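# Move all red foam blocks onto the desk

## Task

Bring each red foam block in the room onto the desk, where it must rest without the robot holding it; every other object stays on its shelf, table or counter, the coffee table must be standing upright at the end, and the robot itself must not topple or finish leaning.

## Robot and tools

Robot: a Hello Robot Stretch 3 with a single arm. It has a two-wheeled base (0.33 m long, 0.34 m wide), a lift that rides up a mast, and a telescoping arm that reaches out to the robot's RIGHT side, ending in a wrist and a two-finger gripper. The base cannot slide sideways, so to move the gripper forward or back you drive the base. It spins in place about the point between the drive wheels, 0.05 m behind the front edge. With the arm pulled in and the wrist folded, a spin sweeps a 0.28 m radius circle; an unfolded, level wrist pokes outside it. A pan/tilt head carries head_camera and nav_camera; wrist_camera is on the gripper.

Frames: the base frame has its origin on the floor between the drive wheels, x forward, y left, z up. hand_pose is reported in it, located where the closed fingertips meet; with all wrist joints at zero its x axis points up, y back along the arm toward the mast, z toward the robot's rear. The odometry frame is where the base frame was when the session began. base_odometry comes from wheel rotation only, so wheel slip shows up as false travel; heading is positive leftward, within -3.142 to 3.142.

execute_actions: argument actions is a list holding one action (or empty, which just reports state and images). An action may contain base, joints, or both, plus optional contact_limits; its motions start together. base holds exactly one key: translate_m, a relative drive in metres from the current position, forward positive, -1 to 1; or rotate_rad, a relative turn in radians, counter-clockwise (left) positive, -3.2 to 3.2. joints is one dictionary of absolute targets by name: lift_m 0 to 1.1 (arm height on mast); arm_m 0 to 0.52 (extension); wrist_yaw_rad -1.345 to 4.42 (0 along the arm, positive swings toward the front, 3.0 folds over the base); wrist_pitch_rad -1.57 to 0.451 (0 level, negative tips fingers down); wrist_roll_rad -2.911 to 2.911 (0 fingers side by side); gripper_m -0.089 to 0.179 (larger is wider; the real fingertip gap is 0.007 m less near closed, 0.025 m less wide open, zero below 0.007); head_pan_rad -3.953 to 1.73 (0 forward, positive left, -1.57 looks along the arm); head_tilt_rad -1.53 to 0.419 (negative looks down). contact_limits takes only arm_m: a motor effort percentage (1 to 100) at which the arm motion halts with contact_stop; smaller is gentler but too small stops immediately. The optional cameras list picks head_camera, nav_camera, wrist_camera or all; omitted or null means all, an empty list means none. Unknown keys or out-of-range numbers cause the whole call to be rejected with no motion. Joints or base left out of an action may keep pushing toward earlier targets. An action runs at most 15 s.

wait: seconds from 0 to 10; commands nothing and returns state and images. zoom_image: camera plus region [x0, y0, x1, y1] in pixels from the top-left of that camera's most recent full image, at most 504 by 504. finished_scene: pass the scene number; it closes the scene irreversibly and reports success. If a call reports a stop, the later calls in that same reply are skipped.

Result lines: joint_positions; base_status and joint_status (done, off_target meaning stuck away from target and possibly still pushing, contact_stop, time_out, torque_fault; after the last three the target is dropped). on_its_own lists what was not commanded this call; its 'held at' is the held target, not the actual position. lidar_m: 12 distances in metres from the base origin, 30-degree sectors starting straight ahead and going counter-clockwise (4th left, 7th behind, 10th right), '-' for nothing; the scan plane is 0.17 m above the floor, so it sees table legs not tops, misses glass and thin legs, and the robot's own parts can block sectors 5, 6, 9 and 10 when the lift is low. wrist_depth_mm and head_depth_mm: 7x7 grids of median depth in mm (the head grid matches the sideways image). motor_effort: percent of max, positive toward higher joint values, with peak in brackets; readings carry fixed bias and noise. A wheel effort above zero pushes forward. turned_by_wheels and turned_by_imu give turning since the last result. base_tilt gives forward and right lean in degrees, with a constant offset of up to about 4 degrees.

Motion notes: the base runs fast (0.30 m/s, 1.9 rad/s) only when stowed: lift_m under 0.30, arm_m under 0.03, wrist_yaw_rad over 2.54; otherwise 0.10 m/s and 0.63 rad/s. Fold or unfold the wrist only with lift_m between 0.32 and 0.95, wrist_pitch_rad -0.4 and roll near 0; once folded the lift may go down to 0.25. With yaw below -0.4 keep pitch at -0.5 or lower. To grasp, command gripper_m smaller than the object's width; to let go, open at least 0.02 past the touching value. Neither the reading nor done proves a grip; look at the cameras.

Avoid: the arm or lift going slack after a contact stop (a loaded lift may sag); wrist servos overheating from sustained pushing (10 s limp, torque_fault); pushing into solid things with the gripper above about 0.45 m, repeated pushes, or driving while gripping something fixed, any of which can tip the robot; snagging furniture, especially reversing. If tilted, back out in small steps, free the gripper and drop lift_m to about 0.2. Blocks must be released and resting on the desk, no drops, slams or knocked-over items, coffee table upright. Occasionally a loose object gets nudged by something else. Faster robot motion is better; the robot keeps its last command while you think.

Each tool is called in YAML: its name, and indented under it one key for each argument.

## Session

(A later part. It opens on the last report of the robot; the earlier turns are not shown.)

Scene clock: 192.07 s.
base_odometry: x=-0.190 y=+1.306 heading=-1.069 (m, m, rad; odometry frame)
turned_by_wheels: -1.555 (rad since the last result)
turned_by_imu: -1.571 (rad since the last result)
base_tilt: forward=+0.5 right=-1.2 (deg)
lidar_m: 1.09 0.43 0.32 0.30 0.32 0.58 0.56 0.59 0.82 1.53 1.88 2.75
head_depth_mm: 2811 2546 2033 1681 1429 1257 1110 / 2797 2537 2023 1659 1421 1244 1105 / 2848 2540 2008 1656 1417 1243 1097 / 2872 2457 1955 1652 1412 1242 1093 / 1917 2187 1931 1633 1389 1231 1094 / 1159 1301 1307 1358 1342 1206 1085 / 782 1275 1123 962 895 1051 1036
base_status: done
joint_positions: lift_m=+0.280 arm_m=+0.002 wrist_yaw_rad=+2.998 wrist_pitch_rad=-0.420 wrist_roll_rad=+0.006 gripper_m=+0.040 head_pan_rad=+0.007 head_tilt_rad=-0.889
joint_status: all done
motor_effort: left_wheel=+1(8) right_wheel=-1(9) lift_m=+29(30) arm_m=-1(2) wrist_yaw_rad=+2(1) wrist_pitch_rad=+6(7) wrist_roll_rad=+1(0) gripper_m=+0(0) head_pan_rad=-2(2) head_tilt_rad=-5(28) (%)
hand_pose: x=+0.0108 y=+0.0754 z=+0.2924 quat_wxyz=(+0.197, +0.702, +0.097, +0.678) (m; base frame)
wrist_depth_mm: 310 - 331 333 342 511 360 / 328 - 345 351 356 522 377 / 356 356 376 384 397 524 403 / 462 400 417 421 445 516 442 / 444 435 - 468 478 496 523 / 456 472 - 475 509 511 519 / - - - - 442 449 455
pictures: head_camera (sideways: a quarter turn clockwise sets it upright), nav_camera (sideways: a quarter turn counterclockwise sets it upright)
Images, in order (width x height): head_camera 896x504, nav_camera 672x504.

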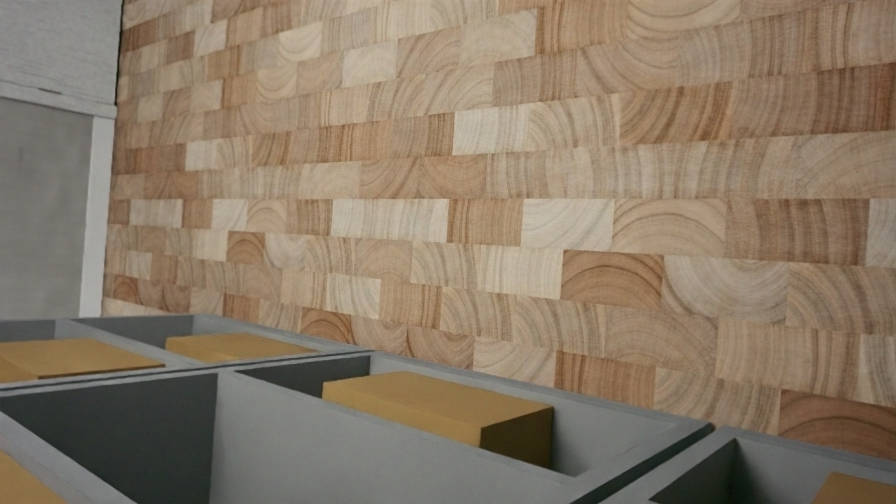

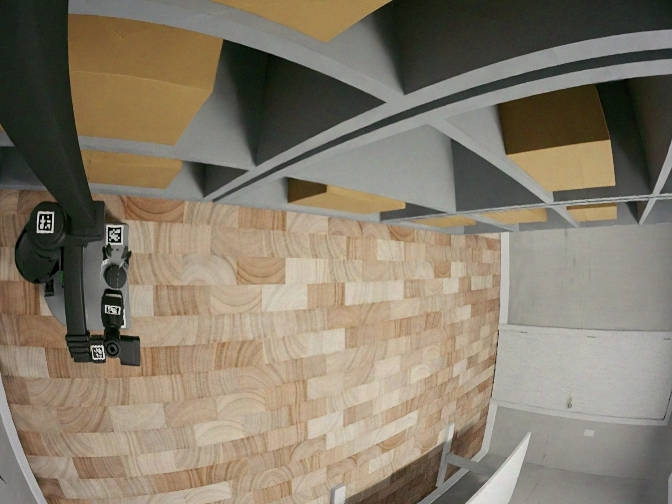

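execute_actions:
  actions:
    - {"base":{"rotate_rad":-0.1},"joints":{"head_tilt_rad":-0.5,"head_pan_rad":0.5}}
  cameras: []

execute_actions:
  actions:
    - {"base":{"translate_m":1.0}}
  cameras: []

execute_actions:
  actions:
    - {"base":{"translate_m":1.0}}
  cameras: ["nav_camera","head_camera"]

Scene clock: 201.33 s.
base_odometry: x=-0.190 y=+1.306 heading=-1.169 (m, m, rad; odometry frame)
turned_by_wheels: -0.100 (rad since the last result)
turned_by_imu: -0.101 (rad since the last result)
base_tilt: forward=+0.5 right=-1.2 (deg)
lidar_m: 1.65 0.44 0.32 0.31 0.31 0.40 0.56 0.57 0.75 1.54 1.53 2.72
head_depth_mm: 1847 2743 3081 2777 1989 1568 1280 / 1065 1386 1827 2374 1977 1548 1274 / 1084 901 1071 1413 1626 1528 1265 / 1130 700 781 1422 1184 1259 1232 / 1174 710 778 690 1128 926 1173 / 1026 713 460 508 561 614 696 / 349 367 392 429 461 562 676
base_status: done
joint_positions: lift_m=+0.280 arm_m=+0.002 wrist_yaw_rad=+2.998 wrist_pitch_rad=-0.420 wrist_roll_rad=+0.006 gripper_m=+0.040 head_pan_rad=+0.493 head_tilt_rad=-0.507
joint_status: all done
motor_effort: left_wheel=+1(7) right_wheel=-2(10) lift_m=+29(29) arm_m=-2(2) wrist_yaw_rad=+2(1) wrist_pitch_rad=+7(6) wrist_roll_rad=+1(0) gripper_m=+0(0) head_pan_rad=+3(21) head_tilt_rad=+4(27) (%)
hand_pose: x=+0.0108 y=+0.0754 z=+0.2924 quat_wxyz=(+0.197, +0.702, +0.097, +0.678) (m; base frame)
wrist_depth_mm: 297 - 323 341 379 448 368 / 310 - 345 360 383 459 399 / 337 346 373 390 579 462 466 / 363 375 403 434 572 493 597 / 413 428 - 466 497 537 564 / 426 430 - 486 517 511 512 / - - - - 432 446 456
pictures: none
No camera images: the call's "cameras" was empty. Leave "cameras" out to get every camera's image.

Scene clock: 206.37 s.
base_odometry: x=+0.201 y=+0.386 heading=-1.169 (m, m, rad; odometry frame)
turned_by_wheels: +0.000 (rad since the last result)
turned_by_imu: +0.001 (rad since the last result)
base_tilt: forward=+0.5 right=-1.2 (deg)
lidar_m: 2.19 0.58 0.40 0.38 0.39 0.68 1.17 1.58 1.53 1.51 1.98 2.31
head_depth_mm: 1771 1914 2068 2285 2006 1563 1284 / 1837 2014 2163 2371 1991 1539 1269 / 1035 1148 1289 2389 1893 1542 1265 / 1077 847 937 1357 1570 1488 1261 / 1129 679 747 947 938 1106 1179 / 1137 620 687 713 785 845 959 / 999 654 733 605 769 635 698
base_status: done
joint_positions: lift_m=+0.280 arm_m=+0.002 wrist_yaw_rad=+2.998 wrist_pitch_rad=-0.420 wrist_roll_rad=+0.006 gripper_m=+0.040 head_pan_rad=+0.493 head_tilt_rad=-0.506
joint_status: not commanded
motor_effort: left_wheel=+1(10) right_wheel=-2(7) lift_m=+29(29) arm_m=-2(2) wrist_yaw_rad=+1(2) wrist_pitch_rad=+6(7) wrist_roll_rad=+0(1) gripper_m=+0(0) head_pan_rad=+3(3) head_tilt_rad=+4(4) (%)
hand_pose: x=+0.0108 y=+0.0754 z=+0.2924 quat_wxyz=(+0.197, +0.702, +0.097, +0.678) (m; base frame)
wrist_depth_mm: 351 - 376 402 567 426 471 / 374 - 409 433 590 451 503 / 407 414 446 467 597 527 559 / 449 459 494 518 559 586 609 / 474 483 - 543 579 594 610 / 476 493 - 514 523 513 530 / - - - - 434 444 443
pictures: none
No camera images: the call's "cameras" was empty. Leave "cameras" out to get every camera's image.

Scene clock: 211.40 s.
base_odometry: x=+0.592 y=-0.534 heading=-1.169 (m, m, rad; odometry frame)
turned_by_wheels: +0.000 (rad since the last result)
turned_by_imu: +0.001 (rad since the last result)
base_tilt: forward=+0.6 right=-1.1 (deg)
lidar_m: 1.20 1.23 0.48 0.64 0.51 0.60 1.62 2.06 1.71 1.48 1.48 1.24
head_depth_mm: 954 1029 1117 1229 1345 1471 1278 / 995 1077 1176 1284 1426 1503 1283 / 1029 1132 1229 1360 1520 1541 1264 / 1082 1185 1298 1447 1604 1528 1266 / 1128 1244 1381 1531 1718 1523 1255 / 1191 1309 1464 1638 1800 1496 1246 / 1256 1397 1562 1758 1893 1490 1239
base_status: done
joint_positions: lift_m=+0.280 arm_m=+0.002 wrist_yaw_rad=+2.998 wrist_pitch_rad=-0.420 wrist_roll_rad=+0.006 gripper_m=+0.040 head_pan_rad=+0.493 head_tilt_rad=-0.506
joint_status: not commanded
motor_effort: left_wheel=+0(8) right_wheel=-1(7) lift_m=+29(30) arm_m=-2(2) wrist_yaw_rad=+1(2) wrist_pitch_rad=+6(7) wrist_roll_rad=+1(1) gripper_m=+0(0) head_pan_rad=+3(3) head_tilt_rad=+4(3) (%)
hand_pose: x=+0.0108 y=+0.0754 z=+0.2924 quat_wxyz=(+0.197, +0.702, +0.097, +0.678) (m; base frame)
wrist_depth_mm: 404 - 817 852 544 - - / 442 - 874 876 607 - - / 477 492 702 726 649 945 934 / 511 533 582 585 679 739 733 / 544 547 - 582 605 608 625 / 473 500 - 510 528 509 519 / - - - - 434 447 448
pictures: head_camera (sideways: a quarter turn clockwise sets it upright), nav_camera (sideways: a quarter turn counterclockwise sets it upright)
Images, in order (width x height): head_camera 896x504, nav_camera 672x504.

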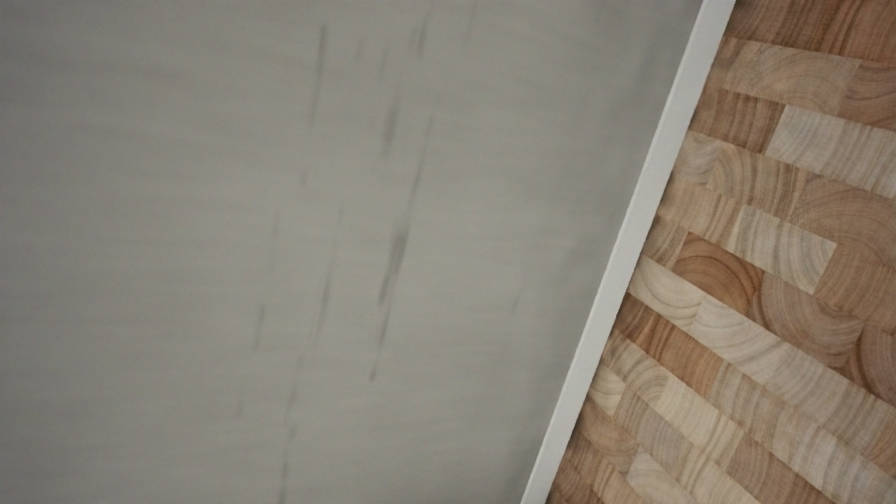

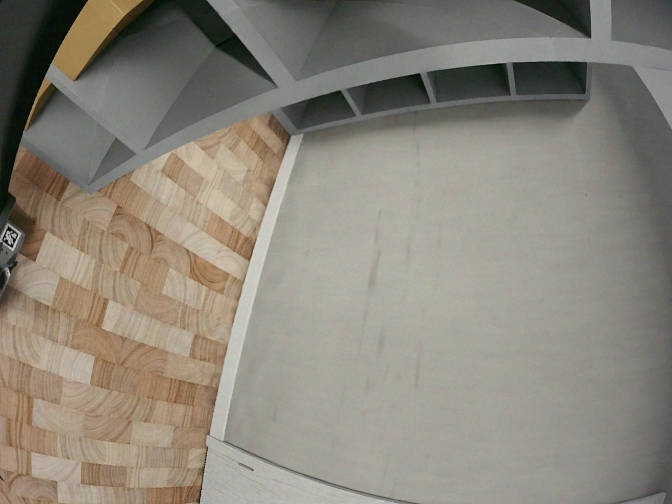

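execute_actions:
  actions:
    - {"base":{"translate_m":0.68}}
  cameras: []

execute_actions:
  actions:
    - {"base":{"rotate_rad":1.655},"joints":{"head_pan_rad":0.3,"head_tilt_rad":-0.6}}
  cameras: ["nav_camera","head_camera"]

Scene clock: 217.90 s.
base_odometry: x=+0.859 y=-1.160 heading=-1.169 (m, m, rad; odometry frame)
turned_by_wheels: +0.000 (rad since the last result)
turned_by_imu: +0.001 (rad since the last result)
base_tilt: forward=+0.4 right=-1.2 (deg)
lidar_m: 0.53 0.54 0.70 1.56 0.66 0.64 1.61 2.13 1.98 1.45 0.78 0.56
head_depth_mm: 396 428 465 506 560 626 702 / 412 446 487 535 594 666 761 / 430 468 511 564 629 713 821 / 449 490 540 598 673 766 895 / 470 516 570 636 716 829 984 / 494 543 605 678 779 905 1093 / 519 575 642 727 845 998 1169
base_status: done
joint_positions: lift_m=+0.280 arm_m=+0.002 wrist_yaw_rad=+2.998 wrist_pitch_rad=-0.420 wrist_roll_rad=+0.006 gripper_m=+0.040 head_pan_rad=+0.493 head_tilt_rad=-0.506
joint_status: not commanded
motor_effort: left_wheel=+1(7) right_wheel=-1(7) lift_m=+29(29) arm_m=-2(2) wrist_yaw_rad=+1(1) wrist_pitch_rad=+6(7) wrist_roll_rad=+1(1) gripper_m=+0(0) head_pan_rad=+2(3) head_tilt_rad=+4(3) (%)
hand_pose: x=+0.0108 y=+0.0754 z=+0.2924 quat_wxyz=(+0.197, +0.702, +0.097, +0.678) (m; base frame)
wrist_depth_mm: 737 - - - - 731 540 / 724 - - - - 750 552 / 702 835 865 874 903 731 547 / 640 662 687 694 713 702 567 / 551 559 - 585 611 592 551 / 486 493 - 513 519 513 510 / - - - - 437 440 453
pictures: none
No camera images: the call's "cameras" was empty. Leave "cameras" out to get every camera's image.

Scene clock: 220.37 s.
base_odometry: x=+0.859 y=-1.160 heading=+0.486 (m, m, rad; odometry frame)
turned_by_wheels: +1.655 (rad since the last result)
turned_by_imu: +1.671 (rad since the last result)
base_tilt: forward=+0.5 right=-1.2 (deg)
lidar_m: 1.56 0.64 0.95 1.96 2.12 1.46 1.46 0.72 0.55 0.53 0.55 0.75
head_depth_mm: 1582 1688 1543 1781 1817 1462 1223 / 1639 1740 1585 1828 1807 1452 1212 / 1469 1583 1641 1944 1778 1440 1215 / 2537 2837 3036 2217 1771 1425 1199 / 2621 2518 2777 2078 1647 1402 1195 / 718 781 855 937 1032 1169 1159 / 603 647 698 753 821 965 1154
base_status: done
joint_positions: lift_m=+0.280 arm_m=+0.002 wrist_yaw_rad=+2.998 wrist_pitch_rad=-0.420 wrist_roll_rad=+0.006 gripper_m=+0.040 head_pan_rad=+0.307 head_tilt_rad=-0.593
joint_status: all done
motor_effort: left_wheel=-2(6) right_wheel=+3(14) lift_m=+29(30) arm_m=-3(1) wrist_yaw_rad=+1(1) wrist_pitch_rad=+7(7) wrist_roll_rad=+1(1) gripper_m=+0(0) head_pan_rad=-2(16) head_tilt_rad=-3(14) (%)
hand_pose: x=+0.0108 y=+0.0754 z=+0.2924 quat_wxyz=(+0.197, +0.702, +0.097, +0.678) (m; base frame)
wrist_depth_mm: - - - - - 866 800 / - - - - - 912 548 / 826 832 850 856 917 830 580 / 658 676 676 706 725 685 632 / 549 554 - 580 598 599 609 / 475 491 - 503 518 510 517 / - - - - 443 447 456
pictures: head_camera (sideways: a quarter turn clockwise sets it upright), nav_camera (sideways: a quarter turn counterclockwise sets it upright)
Images, in order (width x height): head_camera 896x504, nav_camera 672x504.

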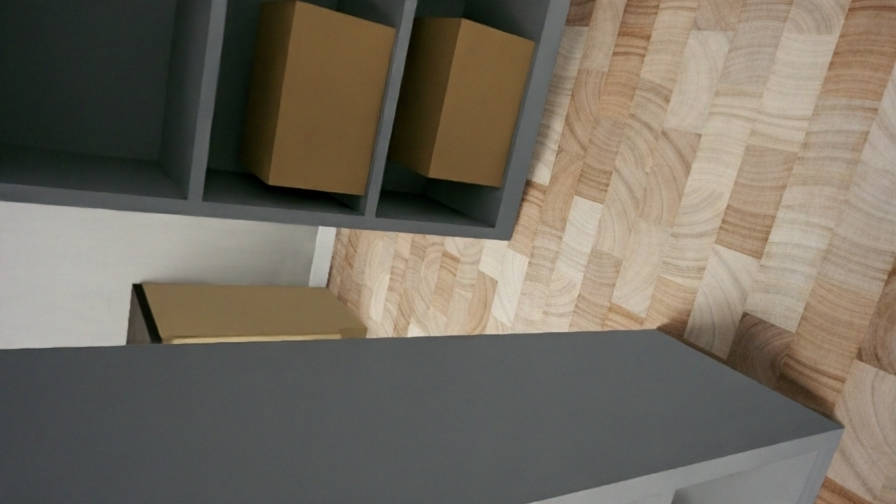

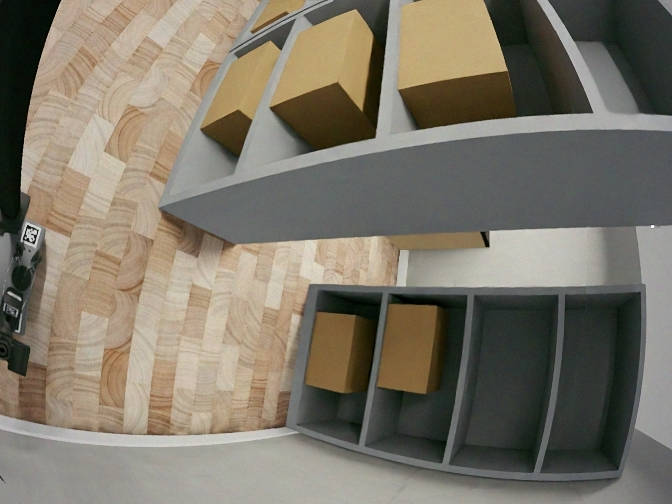

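execute_actions:
  actions:
    - {"base":{"translate_m":1.0}}
  cameras: []

execute_actions:
  actions:
    - {"base":{"translate_m":0.22},"joints":{"head_pan_rad":0.8,"head_tilt_rad":-0.8}}
  cameras: ["nav_camera","head_camera"]

Scene clock: 229.03 s.
base_odometry: x=+1.743 y=-0.693 heading=+0.486 (m, m, rad; odometry frame)
turned_by_wheels: +0.000 (rad since the last result)
turned_by_imu: +0.001 (rad since the last result)
base_tilt: forward=+0.5 right=-1.0 (deg)
lidar_m: 0.56 0.59 1.85 0.43 0.44 0.61 1.98 0.75 0.55 0.53 0.55 0.59
head_depth_mm: 776 854 808 606 690 782 960 / 801 878 794 627 711 794 958 / 828 913 779 772 733 831 1024 / 844 944 767 771 755 871 1100 / 723 796 758 794 797 1192 1147 / 585 634 667 752 864 1065 1163 / 507 565 662 1852 1730 1410 1180
base_status: done
joint_positions: lift_m=+0.280 arm_m=+0.002 wrist_yaw_rad=+2.998 wrist_pitch_rad=-0.420 wrist_roll_rad=+0.006 gripper_m=+0.040 head_pan_rad=+0.307 head_tilt_rad=-0.593
joint_status: not commanded
motor_effort: left_wheel=-2(5) right_wheel=+2(11) lift_m=+29(29) arm_m=-3(2) wrist_yaw_rad=+0(1) wrist_pitch_rad=+6(6) wrist_roll_rad=+1(0) gripper_m=-1(0) head_pan_rad=-2(3) head_tilt_rad=-2(3) (%)
hand_pose: x=+0.0108 y=+0.0754 z=+0.2924 quat_wxyz=(+0.197, +0.702, +0.097, +0.678) (m; base frame)
wrist_depth_mm: 400 - 435 - - - - / 431 - 517 - - - - / 483 481 513 889 898 927 955 / 522 534 581 722 718 711 705 / 543 549 - 597 612 596 584 / 486 499 - 511 525 515 516 / - - - - 429 446 447
pictures: none
No camera images: the call's "cameras" was empty. Leave "cameras" out to get every camera's image.

Scene clock: 231.23 s.
base_odometry: x=+1.937 y=-0.590 heading=+0.486 (m, m, rad; odometry frame)
turned_by_wheels: +0.000 (rad since the last result)
turned_by_imu: +0.000 (rad since the last result)
base_tilt: forward=+0.5 right=-1.2 (deg)
lidar_m: 0.35 0.36 0.48 1.08 0.53 0.61 1.99 0.75 0.55 0.53 0.56 0.36
head_depth_mm: 557 654 530 420 557 544 646 / 490 591 523 443 580 638 829 / 437 515 518 640 625 753 1016 / 395 458 514 650 772 1140 1099 / 1489 1666 1971 1694 1458 1252 1112 / 1679 1981 2213 1788 1480 1264 1108 / 1929 2359 2187 1759 1459 1265 1098
base_status: done
joint_positions: lift_m=+0.280 arm_m=+0.002 wrist_yaw_rad=+2.998 wrist_pitch_rad=-0.420 wrist_roll_rad=+0.006 gripper_m=+0.040 head_pan_rad=+0.793 head_tilt_rad=-0.790
joint_status: all done
motor_effort: left_wheel=-1(5) right_wheel=+3(10) lift_m=+29(29) arm_m=-2(1) wrist_yaw_rad=+1(2) wrist_pitch_rad=+7(6) wrist_roll_rad=+1(1) gripper_m=+0(0) head_pan_rad=+3(27) head_tilt_rad=-4(20) (%)
hand_pose: x=+0.0107 y=+0.0754 z=+0.2924 quat_wxyz=(+0.197, +0.702, +0.097, +0.678) (m; base frame)
wrist_depth_mm: 411 - - - - - 401 / 437 - - - - - 436 / 478 524 871 867 911 826 479 / 506 552 680 702 722 537 524 / 544 547 - 571 605 530 390 / 485 497 - 520 528 486 397 / - - - - 437 447 376
pictures: head_camera (sideways: a quarter turn clockwise sets it upright), nav_camera (sideways: a quarter turn counterclockwise sets it upright)
Images, in order (width x height): head_camera 896x504, nav_camera 672x504.

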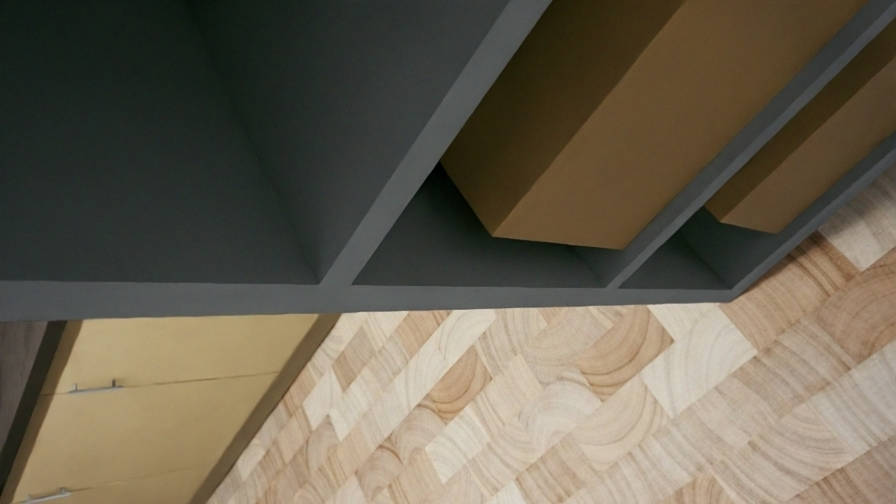

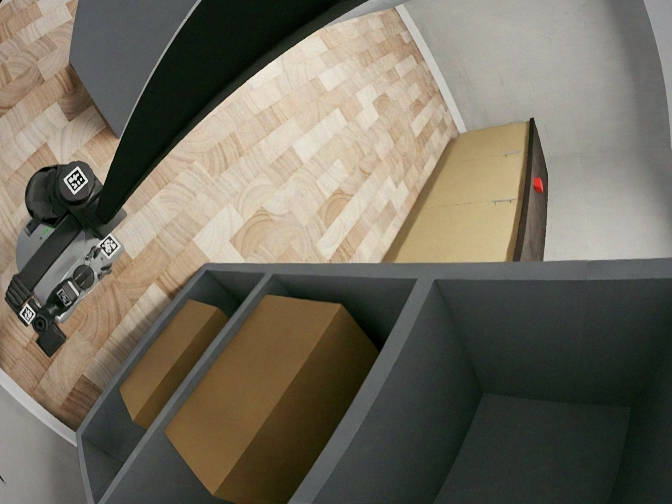

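execute_actions:
  actions:
    - {"base":{"rotate_rad":1.555},"joints":{"head_pan_rad":0.0,"head_tilt_rad":-1.0}}
  cameras: ["nav_camera"]

execute_actions:
  actions:
    - {"base":{"translate_m":0.3}}
  cameras: ["nav_camera"]

Scene clock: 238.97 s.
base_odometry: x=+1.937 y=-0.590 heading=+2.041 (m, m, rad; odometry frame)
turned_by_wheels: +1.555 (rad since the last result)
turned_by_imu: +1.570 (rad since the last result)
base_tilt: forward=+0.5 right=-1.1 (deg)
lidar_m: 1.18 0.51 0.59 2.19 0.77 0.56 0.53 0.55 0.36 0.35 0.36 0.48
head_depth_mm: 2692 2150 1802 1552 887 980 851 / 2656 2123 1791 1550 1359 1158 1069 / 2608 2114 1787 1531 1360 1209 1106 / 2593 2091 1771 1526 1338 1202 1110 / 2413 2031 1745 1516 1340 1196 1101 / 1291 1338 1374 1421 1311 1189 1086 / 843 862 884 903 1080 1180 1068
base_status: done
joint_positions: lift_m=+0.280 arm_m=+0.002 wrist_yaw_rad=+2.998 wrist_pitch_rad=-0.420 wrist_roll_rad=+0.006 gripper_m=+0.040 head_pan_rad=+0.007 head_tilt_rad=-0.988
joint_status: all done
motor_effort: left_wheel=+0(7) right_wheel=+2(14) lift_m=+29(30) arm_m=-2(2) wrist_yaw_rad=+1(1) wrist_pitch_rad=+7(7) wrist_roll_rad=+1(1) gripper_m=+0(0) head_pan_rad=-2(35) head_tilt_rad=-5(22) (%)
hand_pose: x=+0.0107 y=+0.0754 z=+0.2924 quat_wxyz=(+0.197, +0.702, +0.097, +0.678) (m; base frame)
wrist_depth_mm: 828 - - - - 619 459 / 815 - - - - 649 457 / 758 827 852 883 886 638 470 / 664 656 693 700 715 655 479 / 549 556 - 585 599 587 530 / 484 496 - 521 519 518 517 / - - - - 438 447 452
pictures: nav_camera (sideways: a quarter turn counterclockwise sets it upright)
Images, in order (width x height): nav_camera 672x504.

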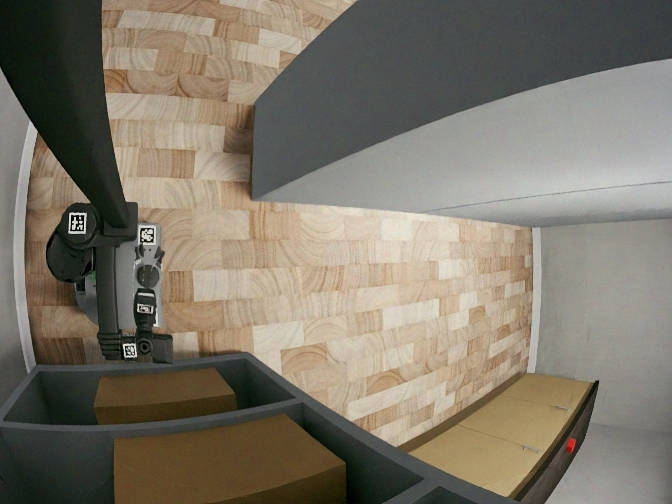

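Scene clock: 241.80 s.
base_odometry: x=+1.801 y=-0.323 heading=+2.041 (m, m, rad; odometry frame)
turned_by_wheels: +0.000 (rad since the last result)
turned_by_imu: +0.000 (rad since the last result)
base_tilt: forward=+0.5 right=-1.1 (deg)
lidar_m: 1.20 0.41 0.31 0.45 1.21 0.87 0.83 0.49 0.36 0.32 0.33 1.49
head_depth_mm: 2542 2169 1814 1545 1371 1220 1001 / 2569 2136 1817 1548 1360 1213 1095 / 2558 2117 1791 1540 1356 1209 1107 / 2545 2087 1778 1528 1345 1198 1113 / 2372 2035 1746 1515 1336 1199 1101 / 1313 1353 1413 1449 1305 1195 1084 / 862 884 906 918 943 963 1054
base_status: done
joint_positions: lift_m=+0.280 arm_m=+0.002 wrist_yaw_rad=+2.998 wrist_pitch_rad=-0.420 wrist_roll_rad=+0.006 gripper_m=+0.040 head_pan_rad=+0.007 head_tilt_rad=-0.988
joint_status: not commanded
motor_effort: left_wheel=+0(6) right_wheel=+2(11) lift_m=+29(29) arm_m=-3(2) wrist_yaw_rad=+1(1) wrist_pitch_rad=+7(7) wrist_roll_rad=+1(1) gripper_m=+0(0) head_pan_rad=-3(2) head_tilt_rad=-5(6) (%)
hand_pose: x=+0.0107 y=+0.0754 z=+0.2924 quat_wxyz=(+0.197, +0.702, +0.097, +0.678) (m; base frame)
wrist_depth_mm: - - - - 335 326 342 / - - - - 360 361 378 / 800 834 861 785 389 398 415 / 682 679 674 668 425 443 470 / 561 565 - 579 475 496 530 / 477 501 - 505 508 503 519 / - - - - 437 447 445
pictures: nav_camera (sideways: a quarter turn counterclockwise sets it upright)
Images, in order (width x height): nav_camera 672x504.

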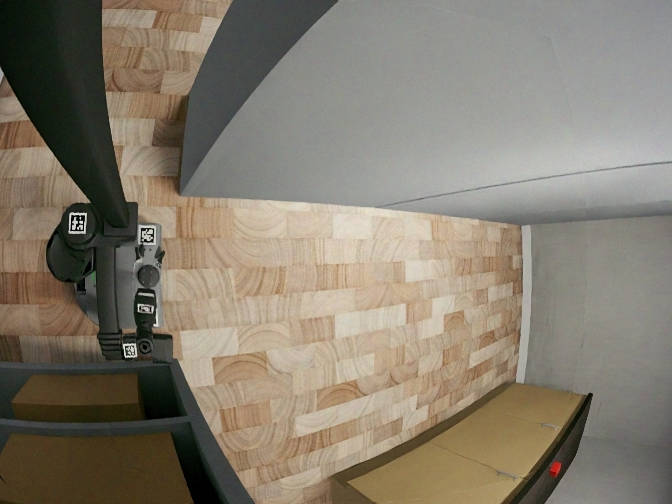

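execute_actions:
  actions:
    - {"base":{"translate_m":0.25}}
  cameras: ["nav_camera"]

execute_actions:
  actions:
    - {"base":{"translate_m":0.45},"joints":{"head_pan_rad":-1.0,"head_tilt_rad":-0.5}}
  cameras: ["nav_camera","head_camera"]

Scene clock: 248.07 s.
base_odometry: x=+1.688 y=-0.100 heading=+2.041 (m, m, rad; odometry frame)
turned_by_wheels: +0.000 (rad since the last result)
turned_by_imu: +0.000 (rad since the last result)
base_tilt: forward=+0.5 right=-1.1 (deg)
lidar_m: 1.22 0.42 0.30 0.29 0.30 1.12 1.08 0.49 0.35 0.57 1.18 1.48
head_depth_mm: 2394 2139 1789 1558 1367 1228 1103 / 2380 2111 1800 1542 1354 1208 1103 / 2391 2099 1777 1538 1357 1207 1109 / 2412 2088 1768 1535 1336 1208 1109 / 2334 2060 1761 1526 1339 1185 1103 / 1334 1380 1429 1464 1306 1192 1090 / 875 896 917 938 961 981 1003
base_status: done
joint_positions: lift_m=+0.280 arm_m=+0.002 wrist_yaw_rad=+2.998 wrist_pitch_rad=-0.420 wrist_roll_rad=+0.006 gripper_m=+0.040 head_pan_rad=+0.007 head_tilt_rad=-0.989
joint_status: not commanded
motor_effort: left_wheel=-2(4) right_wheel=+2(10) lift_m=+30(30) arm_m=-2(2) wrist_yaw_rad=+0(1) wrist_pitch_rad=+7(6) wrist_roll_rad=+1(1) gripper_m=+0(0) head_pan_rad=-3(3) head_tilt_rad=-4(4) (%)
hand_pose: x=+0.0107 y=+0.0754 z=+0.2924 quat_wxyz=(+0.197, +0.702, +0.097, +0.678) (m; base frame)
wrist_depth_mm: - - 300 310 322 336 342 / - - 329 339 346 368 382 / 813 833 353 366 387 400 423 / 670 675 386 410 439 447 477 / 556 557 - 454 479 504 526 / 477 495 - 492 506 500 520 / - - - - 443 450 454
pictures: nav_camera (sideways: a quarter turn counterclockwise sets it upright)
Images, in order (width x height): nav_camera 672x504.

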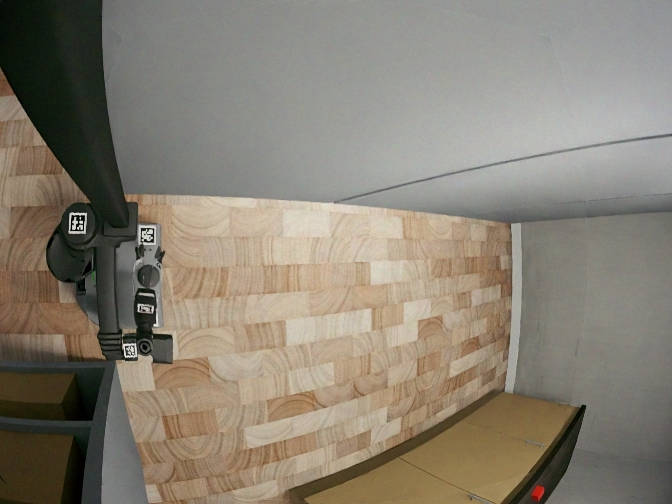

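Scene clock: 251.23 s.
base_odometry: x=+1.484 y=+0.302 heading=+2.041 (m, m, rad; odometry frame)
turned_by_wheels: +0.000 (rad since the last result)
turned_by_imu: +0.000 (rad since the last result)
base_tilt: forward=+0.5 right=-1.1 (deg)
lidar_m: 1.26 0.43 0.31 0.30 0.31 0.42 1.51 0.68 0.84 1.06 1.09 1.47
head_depth_mm: 1364 1458 1334 1096 1187 1424 1286 / 1443 1546 1298 1164 1291 1448 1271 / 1528 1658 1279 1253 1395 1489 1270 / 1621 1765 1299 1352 1518 1528 1265 / 1721 1859 1373 1485 1727 1515 1247 / 1858 2006 1469 1634 1798 1506 1245 / 2004 2150 1578 1809 1888 1501 1234
base_status: done
joint_positions: lift_m=+0.280 arm_m=+0.002 wrist_yaw_rad=+2.998 wrist_pitch_rad=-0.420 wrist_roll_rad=+0.006 gripper_m=+0.040 head_pan_rad=-0.993 head_tilt_rad=-0.507
joint_status: all done
motor_effort: left_wheel=-1(6) right_wheel=+3(12) lift_m=+29(30) arm_m=-3(2) wrist_yaw_rad=+1(0) wrist_pitch_rad=+7(7) wrist_roll_rad=+0(1) gripper_m=+0(0) head_pan_rad=-2(34) head_tilt_rad=+4(30) (%)
hand_pose: x=+0.0107 y=+0.0754 z=+0.2924 quat_wxyz=(+0.197, +0.702, +0.097, +0.678) (m; base frame)
wrist_depth_mm: 292 - 307 323 329 341 358 / 318 - 334 344 364 372 389 / 339 349 367 377 399 412 435 / 374 381 408 420 435 459 487 / 416 427 - 464 489 527 552 / 445 461 - 502 522 510 521 / - - - - 435 444 446
pictures: head_camera (sideways: a quarter turn clockwise sets it upright), nav_camera (sideways: a quarter turn counterclockwise sets it upright)
Images, in order (width x height): head_camera 896x504, nav_camera 672x504.

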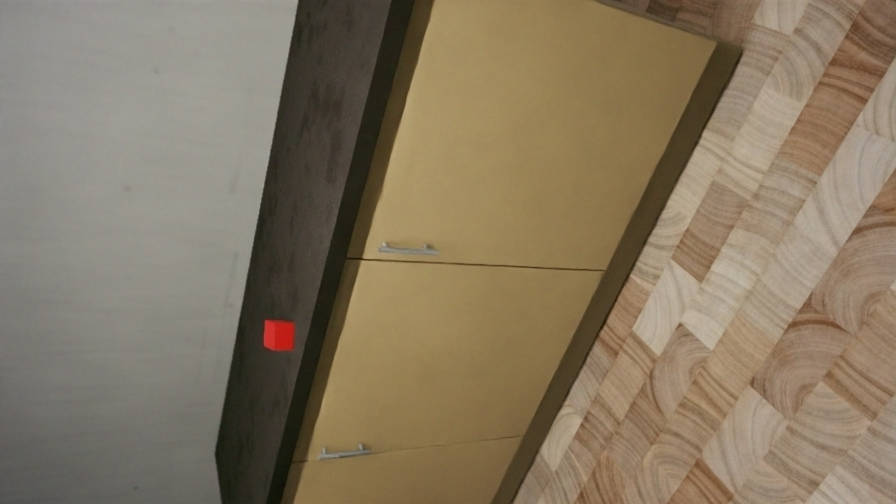

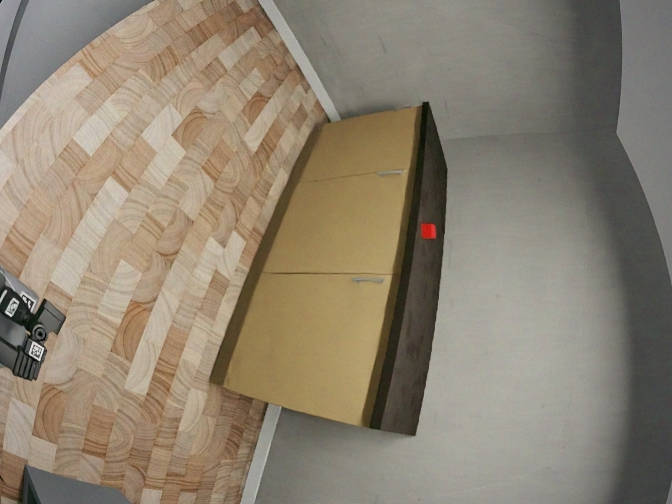

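execute_actions:
  actions:
    - {"base":{"rotate_rad":-0.25}}
  cameras: []

execute_actions:
  actions:
    - {"base":{"translate_m":0.3}}
  cameras: []

execute_actions:
  actions:
    - {"base":{"rotate_rad":-0.33}}
  cameras: []

execute_actions:
  actions:
    - {"base":{"translate_m":0.73}}
  cameras: []

execute_actions:
  actions:
    - {"base":{"rotate_rad":0.58},"joints":{"head_pan_rad":-1.57,"head_tilt_rad":-0.6,"lift_m":0.6}}

Scene clock: 263.63 s.
base_odometry: x=+1.484 y=+0.302 heading=+1.791 (m, m, rad; odometry frame)
turned_by_wheels: -0.250 (rad since the last result)
turned_by_imu: -0.253 (rad since the last result)
base_tilt: forward=+0.5 right=-1.2 (deg)
lidar_m: 2.09 0.61 0.35 0.30 0.30 0.35 0.60 0.68 0.70 1.64 1.06 1.22
head_depth_mm: 1309 1414 1552 1708 1848 1560 1287 / 1356 1471 1440 1689 1905 1551 1268 / 1405 1515 1277 1168 1313 1478 1272 / 1438 1579 1262 1213 1363 1487 1258 / 1486 1634 1236 1276 1437 1515 1253 / 1537 1695 1241 1326 1517 1512 1242 / 1607 1746 1282 1397 1595 1502 1240
base_status: done
joint_positions: lift_m=+0.280 arm_m=+0.002 wrist_yaw_rad=+2.998 wrist_pitch_rad=-0.420 wrist_roll_rad=+0.006 gripper_m=+0.040 head_pan_rad=-0.993 head_tilt_rad=-0.507
joint_status: not commanded
motor_effort: left_wheel=+2(7) right_wheel=-1(7) lift_m=+29(29) arm_m=-2(2) wrist_yaw_rad=+0(1) wrist_pitch_rad=+7(7) wrist_roll_rad=+0(1) gripper_m=+0(0) head_pan_rad=-3(2) head_tilt_rad=+3(3) (%)
hand_pose: x=+0.0107 y=+0.0754 z=+0.2924 quat_wxyz=(+0.197, +0.702, +0.097, +0.678) (m; base frame)
wrist_depth_mm: 265 - 310 340 377 425 475 / 281 - 340 367 411 471 534 / 301 317 367 400 465 531 618 / 321 343 402 452 510 600 715 / 351 382 - 492 580 602 613 / 387 414 - 511 525 505 512 / - - - - 433 446 448
pictures: none
No camera images: the call's "cameras" was empty. Leave "cameras" out to get every camera's image.

Scene clock: 266.47 s.
base_odometry: x=+1.419 y=+0.594 heading=+1.791 (m, m, rad; odometry frame)
turned_by_wheels: +0.000 (rad since the last result)
turned_by_imu: +0.000 (rad since the last result)
base_tilt: forward=+0.4 right=-1.2 (deg)
lidar_m: 1.93 0.77 0.44 0.38 0.38 0.44 0.75 0.92 1.03 0.98 0.98 1.13
head_depth_mm: 1244 1353 1342 993 1106 1255 1281 / 1287 1405 1297 1033 1147 1299 1280 / 1329 1442 1277 1072 1202 1415 1266 / 1368 1497 1249 1118 1258 1438 1258 / 1420 1553 1229 1175 1325 1465 1254 / 1474 1597 1158 1230 1395 1511 1242 / 1503 1673 1197 1280 1472 1486 1242
base_status: done
joint_positions: lift_m=+0.280 arm_m=+0.002 wrist_yaw_rad=+2.998 wrist_pitch_rad=-0.420 wrist_roll_rad=+0.006 gripper_m=+0.040 head_pan_rad=-0.993 head_tilt_rad=-0.507
joint_status: not commanded
motor_effort: left_wheel=+2(8) right_wheel=-2(6) lift_m=+29(30) arm_m=-2(2) wrist_yaw_rad=+1(1) wrist_pitch_rad=+7(6) wrist_roll_rad=+1(1) gripper_m=+0(0) head_pan_rad=-3(2) head_tilt_rad=+4(3) (%)
hand_pose: x=+0.0107 y=+0.0754 z=+0.2924 quat_wxyz=(+0.197, +0.702, +0.097, +0.678) (m; base frame)
wrist_depth_mm: 320 - 383 415 467 522 588 / 342 - 427 457 504 578 660 / 374 391 450 497 562 651 765 / 401 427 504 544 645 695 746 / 435 469 - 570 602 598 627 / 461 488 - 511 517 516 525 / - - - - 436 447 448
pictures: none
No camera images: the call's "cameras" was empty. Leave "cameras" out to get every camera's image.

Scene clock: 268.00 s.
base_odometry: x=+1.419 y=+0.594 heading=+1.461 (m, m, rad; odometry frame)
turned_by_wheels: -0.330 (rad since the last result)
turned_by_imu: -0.334 (rad since the last result)
base_tilt: forward=+0.5 right=-1.1 (deg)
lidar_m: 1.30 1.93 0.58 0.40 0.38 0.39 0.50 1.33 0.92 1.66 0.98 1.00
head_depth_mm: 1304 1435 1574 1773 1918 1559 1275 / 1303 1428 1565 1756 1908 1551 1271 / 1306 1425 1282 1081 1242 1449 1263 / 1298 1422 1255 1069 1217 1396 1260 / 1295 1416 1229 1073 1210 1391 1250 / 1299 1416 1211 1071 1211 1379 1237 / 1290 1408 1187 1063 1209 1406 1236
base_status: done
joint_positions: lift_m=+0.280 arm_m=+0.002 wrist_yaw_rad=+2.998 wrist_pitch_rad=-0.420 wrist_roll_rad=+0.006 gripper_m=+0.040 head_pan_rad=-0.993 head_tilt_rad=-0.507
joint_status: not commanded
motor_effort: left_wheel=+2(7) right_wheel=-1(9) lift_m=+29(30) arm_m=-2(2) wrist_yaw_rad=+0(1) wrist_pitch_rad=+7(7) wrist_roll_rad=+0(1) gripper_m=+0(0) head_pan_rad=-2(2) head_tilt_rad=+3(3) (%)
hand_pose: x=+0.0107 y=+0.0754 z=+0.2924 quat_wxyz=(+0.197, +0.702, +0.097, +0.678) (m; base frame)
wrist_depth_mm: 309 - 419 510 648 869 - / 329 - 451 545 741 - - / 348 378 501 612 810 912 956 / 373 410 531 630 719 729 752 / 390 451 - 575 613 599 610 / 415 482 - 510 516 511 515 / - - - - 434 448 450
pictures: none
No camera images: the call's "cameras" was empty. Leave "cameras" out to get every camera's image.

Scene clock: 272.23 s.
base_odometry: x=+1.499 y=+1.320 heading=+1.461 (m, m, rad; odometry frame)
turned_by_wheels: +0.000 (rad since the last result)
turned_by_imu: +0.001 (rad since the last result)
base_tilt: forward=+0.5 right=-1.1 (deg)
lidar_m: 0.76 1.33 1.21 0.83 0.79 0.80 1.05 1.49 0.87 0.60 0.57 0.58
head_depth_mm: 954 1045 1134 821 688 791 941 / 952 1037 1112 810 681 788 929 / 946 1043 1118 799 682 787 928 / 949 1036 1110 790 680 784 926 / 946 1037 1114 720 682 784 922 / 948 1039 1108 772 677 779 925 / 944 1033 1098 761 677 776 917
base_status: done
joint_positions: lift_m=+0.280 arm_m=+0.002 wrist_yaw_rad=+2.998 wrist_pitch_rad=-0.420 wrist_roll_rad=+0.006 gripper_m=+0.040 head_pan_rad=-0.993 head_tilt_rad=-0.507
joint_status: not commanded
motor_effort: left_wheel=+1(8) right_wheel=-2(6) lift_m=+29(30) arm_m=-3(1) wrist_yaw_rad=+1(0) wrist_pitch_rad=+6(7) wrist_roll_rad=+1(1) gripper_m=+0(0) head_pan_rad=-3(2) head_tilt_rad=+3(4) (%)
hand_pose: x=+0.0107 y=+0.0754 z=+0.2924 quat_wxyz=(+0.197, +0.702, +0.097, +0.678) (m; base frame)
wrist_depth_mm: 605 - 823 - - - - / 634 - 901 - - - - / 684 749 900 872 889 930 965 / 668 670 712 687 729 739 739 / 551 563 - 587 606 596 610 / 471 493 - 515 521 509 515 / - - - - 439 443 457
pictures: none
No camera images: the call's "cameras" was empty. Leave "cameras" out to get every camera's image.

Scene clock: 275.97 s.
base_odometry: x=+1.499 y=+1.320 heading=+2.041 (m, m, rad; odometry frame)
turned_by_wheels: +0.580 (rad since the last result)
turned_by_imu: +0.588 (rad since the last result)
base_tilt: forward=+0.5 right=-1.1 (deg)
lidar_m: 1.33 1.14 0.82 0.79 0.81 1.10 1.49 0.82 0.60 0.57 0.59 0.80
head_depth_mm: 951 1056 1025 702 741 894 1141 / 955 1059 1011 695 745 890 1139 / 953 1061 994 686 746 893 1130 / 950 1058 978 679 743 893 1124 / 950 1057 962 673 744 891 1121 / 952 1058 947 678 742 888 1115 / 949 1058 937 680 743 890 1132
base_status: done
joint_positions: lift_m=+0.600 arm_m=+0.002 wrist_yaw_rad=+2.998 wrist_pitch_rad=-0.419 wrist_roll_rad=+0.006 gripper_m=+0.040 head_pan_rad=-1.563 head_tilt_rad=-0.593
joint_status: all done
motor_effort: left_wheel=-1(7) right_wheel=+3(11) lift_m=+37(40) arm_m=-2(1) wrist_yaw_rad=+1(1) wrist_pitch_rad=+6(7) wrist_roll_rad=+1(1) gripper_m=+0(0) head_pan_rad=-2(29) head_tilt_rad=-3(13) (%)
hand_pose: x=+0.0107 y=+0.0754 z=+0.6122 quat_wxyz=(+0.197, +0.702, +0.097, +0.678) (m; base frame)
wrist_depth_mm: 703 - 737 736 789 822 819 / 776 - 803 840 848 893 942 / 807 831 850 906 925 - - / 889 928 959 - - - - / 979 945 - - - - - / 837 857 - 857 914 902 908 / 727 725 734 764 755 802 776
pictures: head_camera (sideways: a quarter turn clockwise sets it upright), nav_camera (sideways: a quarter turn counterclockwise sets it upright), wrist_camera
Images, in order (width x height): head_camera 896x504, nav_camera 672x504, wrist_camera 644x364.

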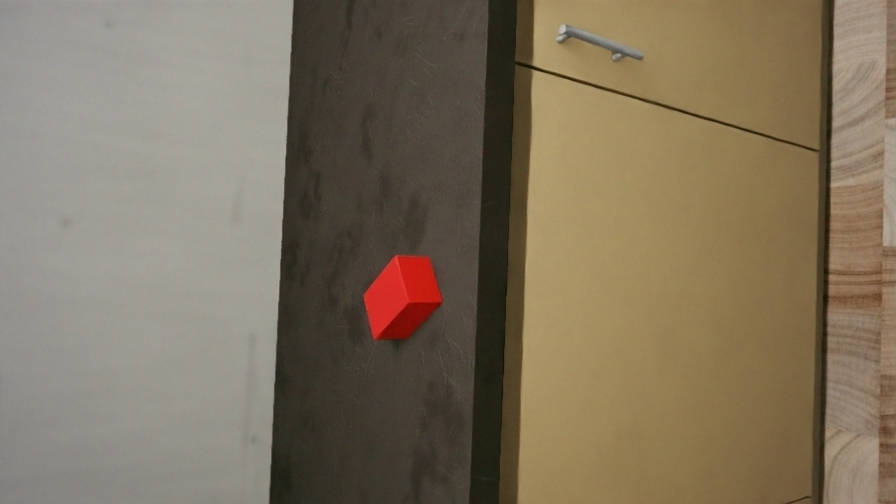

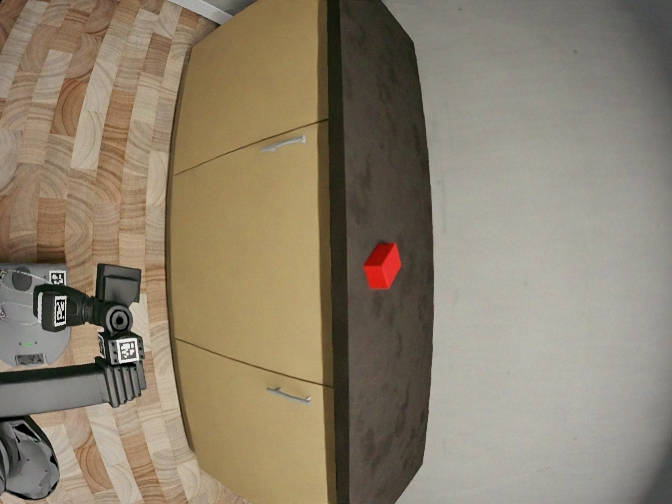

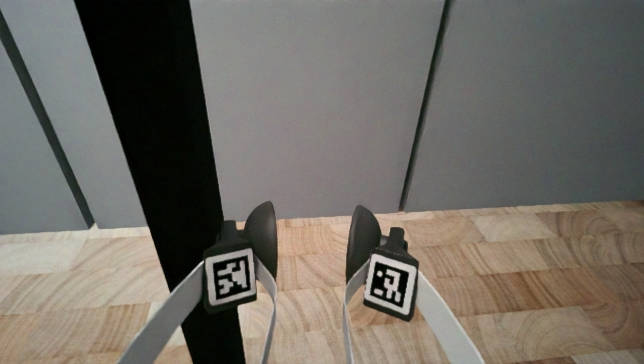

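execute_actions:
  actions:
    - {"joints":{"lift_m":0.93,"wrist_yaw_rad":0.5,"gripper_m":0.175,"head_tilt_rad":-0.75}}
  cameras: []

execute_actions:
  actions:
    - {"joints":{"lift_m":1.06,"wrist_pitch_rad":-0.65}}
  cameras: []

execute_actions:
  actions:
    - {"joints":{"arm_m":0.22}}
  cameras: ["wrist_camera","head_camera"]

Scene clock: 287.27 s.
base_odometry: x=+1.499 y=+1.320 heading=+2.041 (m, m, rad; odometry frame)
turned_by_wheels: +0.000 (rad since the last result)
turned_by_imu: +0.000 (rad since the last result)
base_tilt: forward=+0.5 right=-1.1 (deg)
lidar_m: 1.33 1.14 0.82 0.79 0.81 1.09 1.49 0.82 0.59 0.57 0.59 0.80
head_depth_mm: 973 1043 739 702 - - 1136 / 970 1042 729 702 - - 1130 / 968 1022 722 722 - - 1095 / 973 1008 683 701 - - 1112 / 974 987 677 703 - 1247 1127 / 972 980 702 713 892 1233 1119 / 970 961 691 724 863 1212 1117
base_status: not commanded
joint_positions: lift_m=+0.930 arm_m=+0.002 wrist_yaw_rad=+0.503 wrist_pitch_rad=-0.419 wrist_roll_rad=+0.006 gripper_m=+0.175 head_pan_rad=-1.563 head_tilt_rad=-0.740
joint_status: all done
motor_effort: left_wheel=-1(1) right_wheel=+3(3) lift_m=+37(38) arm_m=-1(2) wrist_yaw_rad=-2(1) wrist_pitch_rad=+6(6) wrist_roll_rad=+1(1) gripper_m=+0(87) head_pan_rad=-2(3) head_tilt_rad=-5(17) (%)
hand_pose: x=+0.0865 y=-0.3431 z=+0.9422 quat_wxyz=(+0.705, +0.315, -0.635, +0.028) (m; base frame)
wrist_depth_mm: 629 638 688 715 781 725 668 / 663 517 450 455 474 368 508 / 785 605 497 394 355 349 368 / - 703 557 456 385 317 293 / - 795 640 500 419 365 319 / - - 726 576 467 413 342 / - - 838 648 510 433 352
pictures: none
No camera images: the call's "cameras" was empty. Leave "cameras" out to get every camera's image.

Scene clock: 289.27 s.
base_odometry: x=+1.499 y=+1.320 heading=+2.041 (m, m, rad; odometry frame)
turned_by_wheels: +0.000 (rad since the last result)
turned_by_imu: +0.000 (rad since the last result)
base_tilt: forward=+0.4 right=-1.1 (deg)
lidar_m: 1.33 1.14 0.82 0.79 0.81 1.10 1.49 0.82 0.59 0.57 0.59 0.79
head_depth_mm: 926 - - - - 1252 1145 / - - - - - 1238 1148 / - - - - - 1238 1138 / 954 1025 - - - 1250 1131 / 965 1043 - 694 945 1222 1126 / 976 1027 - 713 925 1214 1126 / 972 968 692 722 926 1220 1118
base_status: not commanded
joint_positions: lift_m=+1.060 arm_m=+0.002 wrist_yaw_rad=+0.502 wrist_pitch_rad=-0.662 wrist_roll_rad=+0.006 gripper_m=+0.175 head_pan_rad=-1.563 head_tilt_rad=-0.740
joint_status: all done
motor_effort: left_wheel=+0(1) right_wheel=+3(3) lift_m=+37(38) arm_m=-1(2) wrist_yaw_rad=-2(3) wrist_pitch_rad=+4(6) wrist_roll_rad=+0(1) gripper_m=+0(0) head_pan_rad=-2(3) head_tilt_rad=-4(3) (%)
hand_pose: x=+0.0687 y=-0.3107 z=+1.0220 quat_wxyz=(+0.703, +0.389, -0.592, -0.058) (m; base frame)
wrist_depth_mm: 694 550 536 557 553 585 586 / - 648 478 451 464 406 485 / - 805 606 487 404 401 410 / - - 740 564 466 377 356 / - - 947 690 552 453 360 / - - - 851 631 541 421 / - - - - 800 614 463
pictures: none
No camera images: the call's "cameras" was empty. Leave "cameras" out to get every camera's image.

Scene clock: 292.10 s.
base_odometry: x=+1.499 y=+1.320 heading=+2.041 (m, m, rad; odometry frame)
turned_by_wheels: +0.000 (rad since the last result)
turned_by_imu: +0.000 (rad since the last result)
base_tilt: forward=+0.5 right=-1.0 (deg)
lidar_m: 1.33 1.14 0.82 0.79 0.81 1.10 1.49 0.82 0.59 0.57 0.59 0.80
head_depth_mm: 950 989 740 718 889 1165 1152 / - 929 727 720 888 1171 1143 / - - 719 720 893 1244 1137 / 952 - 662 721 891 1226 1133 / 953 996 675 723 891 1225 1135 / 973 975 671 722 892 1214 1124 / 971 964 680 724 895 1208 1121
base_status: not commanded
joint_positions: lift_m=+1.060 arm_m=+0.220 wrist_yaw_rad=+0.501 wrist_pitch_rad=-0.662 wrist_roll_rad=+0.006 gripper_m=+0.175 head_pan_rad=-1.563 head_tilt_rad=-0.741
joint_status: all done
motor_effort: left_wheel=-1(1) right_wheel=+3(3) lift_m=+37(37) arm_m=+1(2) wrist_yaw_rad=-1(2) wrist_pitch_rad=+4(4) wrist_roll_rad=+1(1) gripper_m=+0(0) head_pan_rad=-2(3) head_tilt_rad=-4(4) (%)
hand_pose: x=+0.0684 y=-0.5291 z=+1.0220 quat_wxyz=(+0.703, +0.388, -0.592, -0.058) (m; base frame)
wrist_depth_mm: 506 527 533 549 561 577 545 / 424 441 446 450 464 471 483 / 375 379 380 387 392 393 406 / 621 342 334 335 289 351 353 / - 497 304 299 285 306 310 / - 809 460 273 271 275 279 / - - 736 416 254 248 248
pictures: head_camera (sideways: a quarter turn clockwise sets it upright), wrist_camera
Images, in order (width x height): head_camera 896x504, wrist_camera 644x364.

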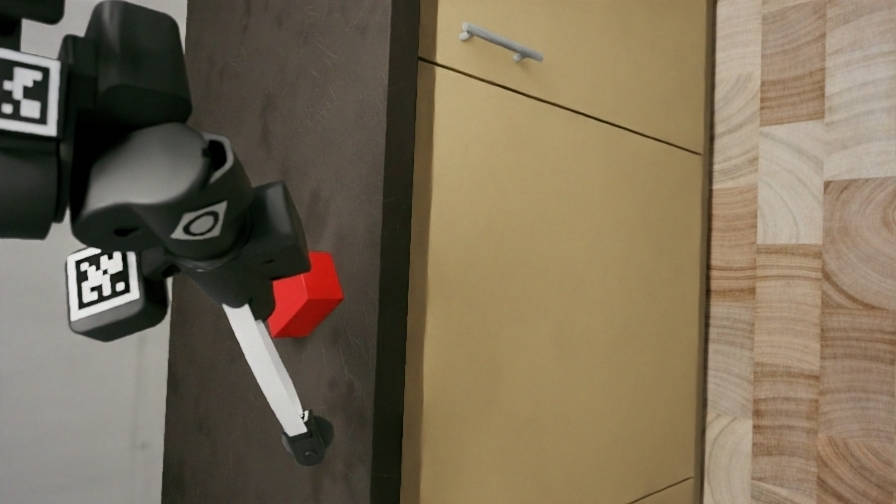

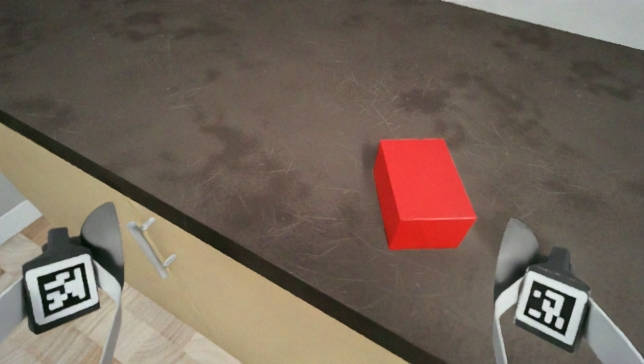

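execute_actions:
  actions:
    - {"base":{"translate_m":-0.05},"joints":{"arm_m":0.29,"lift_m":1.03}}
  cameras: ["wrist_camera"]

Scene clock: 297.03 s.
base_odometry: x=+1.522 y=+1.275 heading=+2.041 (m, m, rad; odometry frame)
turned_by_wheels: +0.000 (rad since the last result)
turned_by_imu: +0.000 (rad since the last result)
base_tilt: forward=+0.5 right=-1.1 (deg)
lidar_m: 1.38 1.13 0.82 0.79 0.81 1.10 1.44 0.83 0.60 0.57 0.59 0.80
head_depth_mm: - 997 737 722 888 1164 1148 / - 928 727 720 890 1236 1149 / - - 718 721 893 1229 1139 / 956 - 688 723 892 1237 1132 / 962 992 665 720 897 1220 1132 / 971 979 671 725 895 1214 1118 / 971 960 689 724 896 1202 1115
base_status: done
joint_positions: lift_m=+1.030 arm_m=+0.290 wrist_yaw_rad=+0.501 wrist_pitch_rad=-0.663 wrist_roll_rad=+0.006 gripper_m=+0.175 head_pan_rad=-1.563 head_tilt_rad=-0.741
joint_status: all done
motor_effort: left_wheel=-1(5) right_wheel=+3(5) lift_m=+29(31) arm_m=+2(1) wrist_yaw_rad=-1(1) wrist_pitch_rad=+4(4) wrist_roll_rad=+1(1) gripper_m=+0(0) head_pan_rad=-2(2) head_tilt_rad=-4(4) (%)
hand_pose: x=+0.0683 y=-0.5990 z=+0.9922 quat_wxyz=(+0.703, +0.389, -0.592, -0.059) (m; base frame)
wrist_depth_mm: 456 460 475 482 488 495 490 / 380 387 394 401 409 418 420 / 323 332 341 343 346 354 360 / 287 293 293 243 300 307 312 / 572 257 263 222 265 279 277 / - 245 235 236 239 244 250 / - - 222 216 219 219 219
pictures: wrist_camera
Images, in order (width x height): wrist_camera 644x364.

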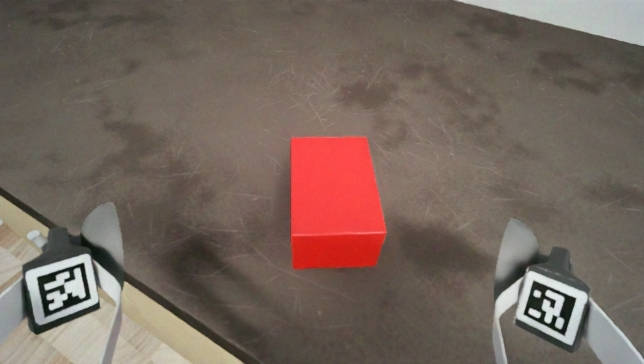

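execute_actions:
  actions:
    - {"base":{"translate_m":0.01},"joints":{"arm_m":0.34,"lift_m":1.005}}
  cameras: ["wrist_camera"]

Scene clock: 304.10 s.
base_odometry: x=+1.517 y=+1.284 heading=+2.041 (m, m, rad; odometry frame)
turned_by_wheels: +0.000 (rad since the last result)
turned_by_imu: +0.000 (rad since the last result)
base_tilt: forward=+0.5 right=-1.1 (deg)
lidar_m: 1.37 1.14 0.82 0.78 0.81 1.09 1.45 0.83 0.60 0.57 0.59 0.80
head_depth_mm: - 936 740 721 893 1176 1155 / - 926 730 724 892 1237 1145 / - - 720 722 893 1236 1140 / 949 - 686 722 891 1232 1134 / 972 990 666 723 892 1217 1126 / 969 976 673 723 894 1217 1119 / 970 961 692 724 898 1214 1115
base_status: done
joint_positions: lift_m=+1.005 arm_m=+0.340 wrist_yaw_rad=+0.501 wrist_pitch_rad=-0.663 wrist_roll_rad=+0.006 gripper_m=+0.175 head_pan_rad=-1.563 head_tilt_rad=-0.741
joint_status: all done
motor_effort: left_wheel=-2(3) right_wheel=+3(9) lift_m=+29(29) arm_m=+1(4) wrist_yaw_rad=-1(0) wrist_pitch_rad=+4(4) wrist_roll_rad=+1(0) gripper_m=+0(0) head_pan_rad=-2(3) head_tilt_rad=-4(4) (%)
hand_pose: x=+0.0683 y=-0.6490 z=+0.9672 quat_wxyz=(+0.703, +0.389, -0.592, -0.059) (m; base frame)
wrist_depth_mm: 396 408 417 428 437 455 444 / 337 346 348 356 366 375 376 / 288 297 297 305 310 311 322 / 254 259 259 208 272 274 280 / 232 232 228 184 239 246 246 / - 206 206 169 213 215 219 / 942 188 190 189 194 194 196
pictures: wrist_camera
Images, in order (width x height): wrist_camera 644x364.

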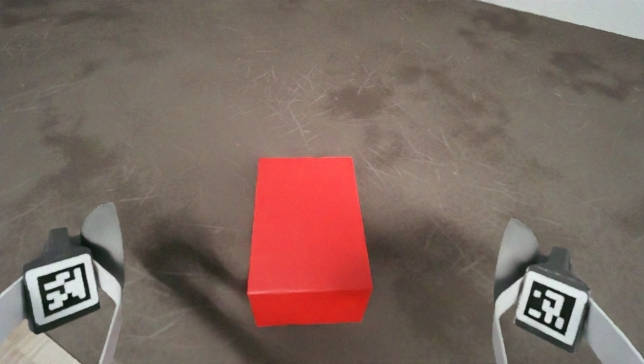

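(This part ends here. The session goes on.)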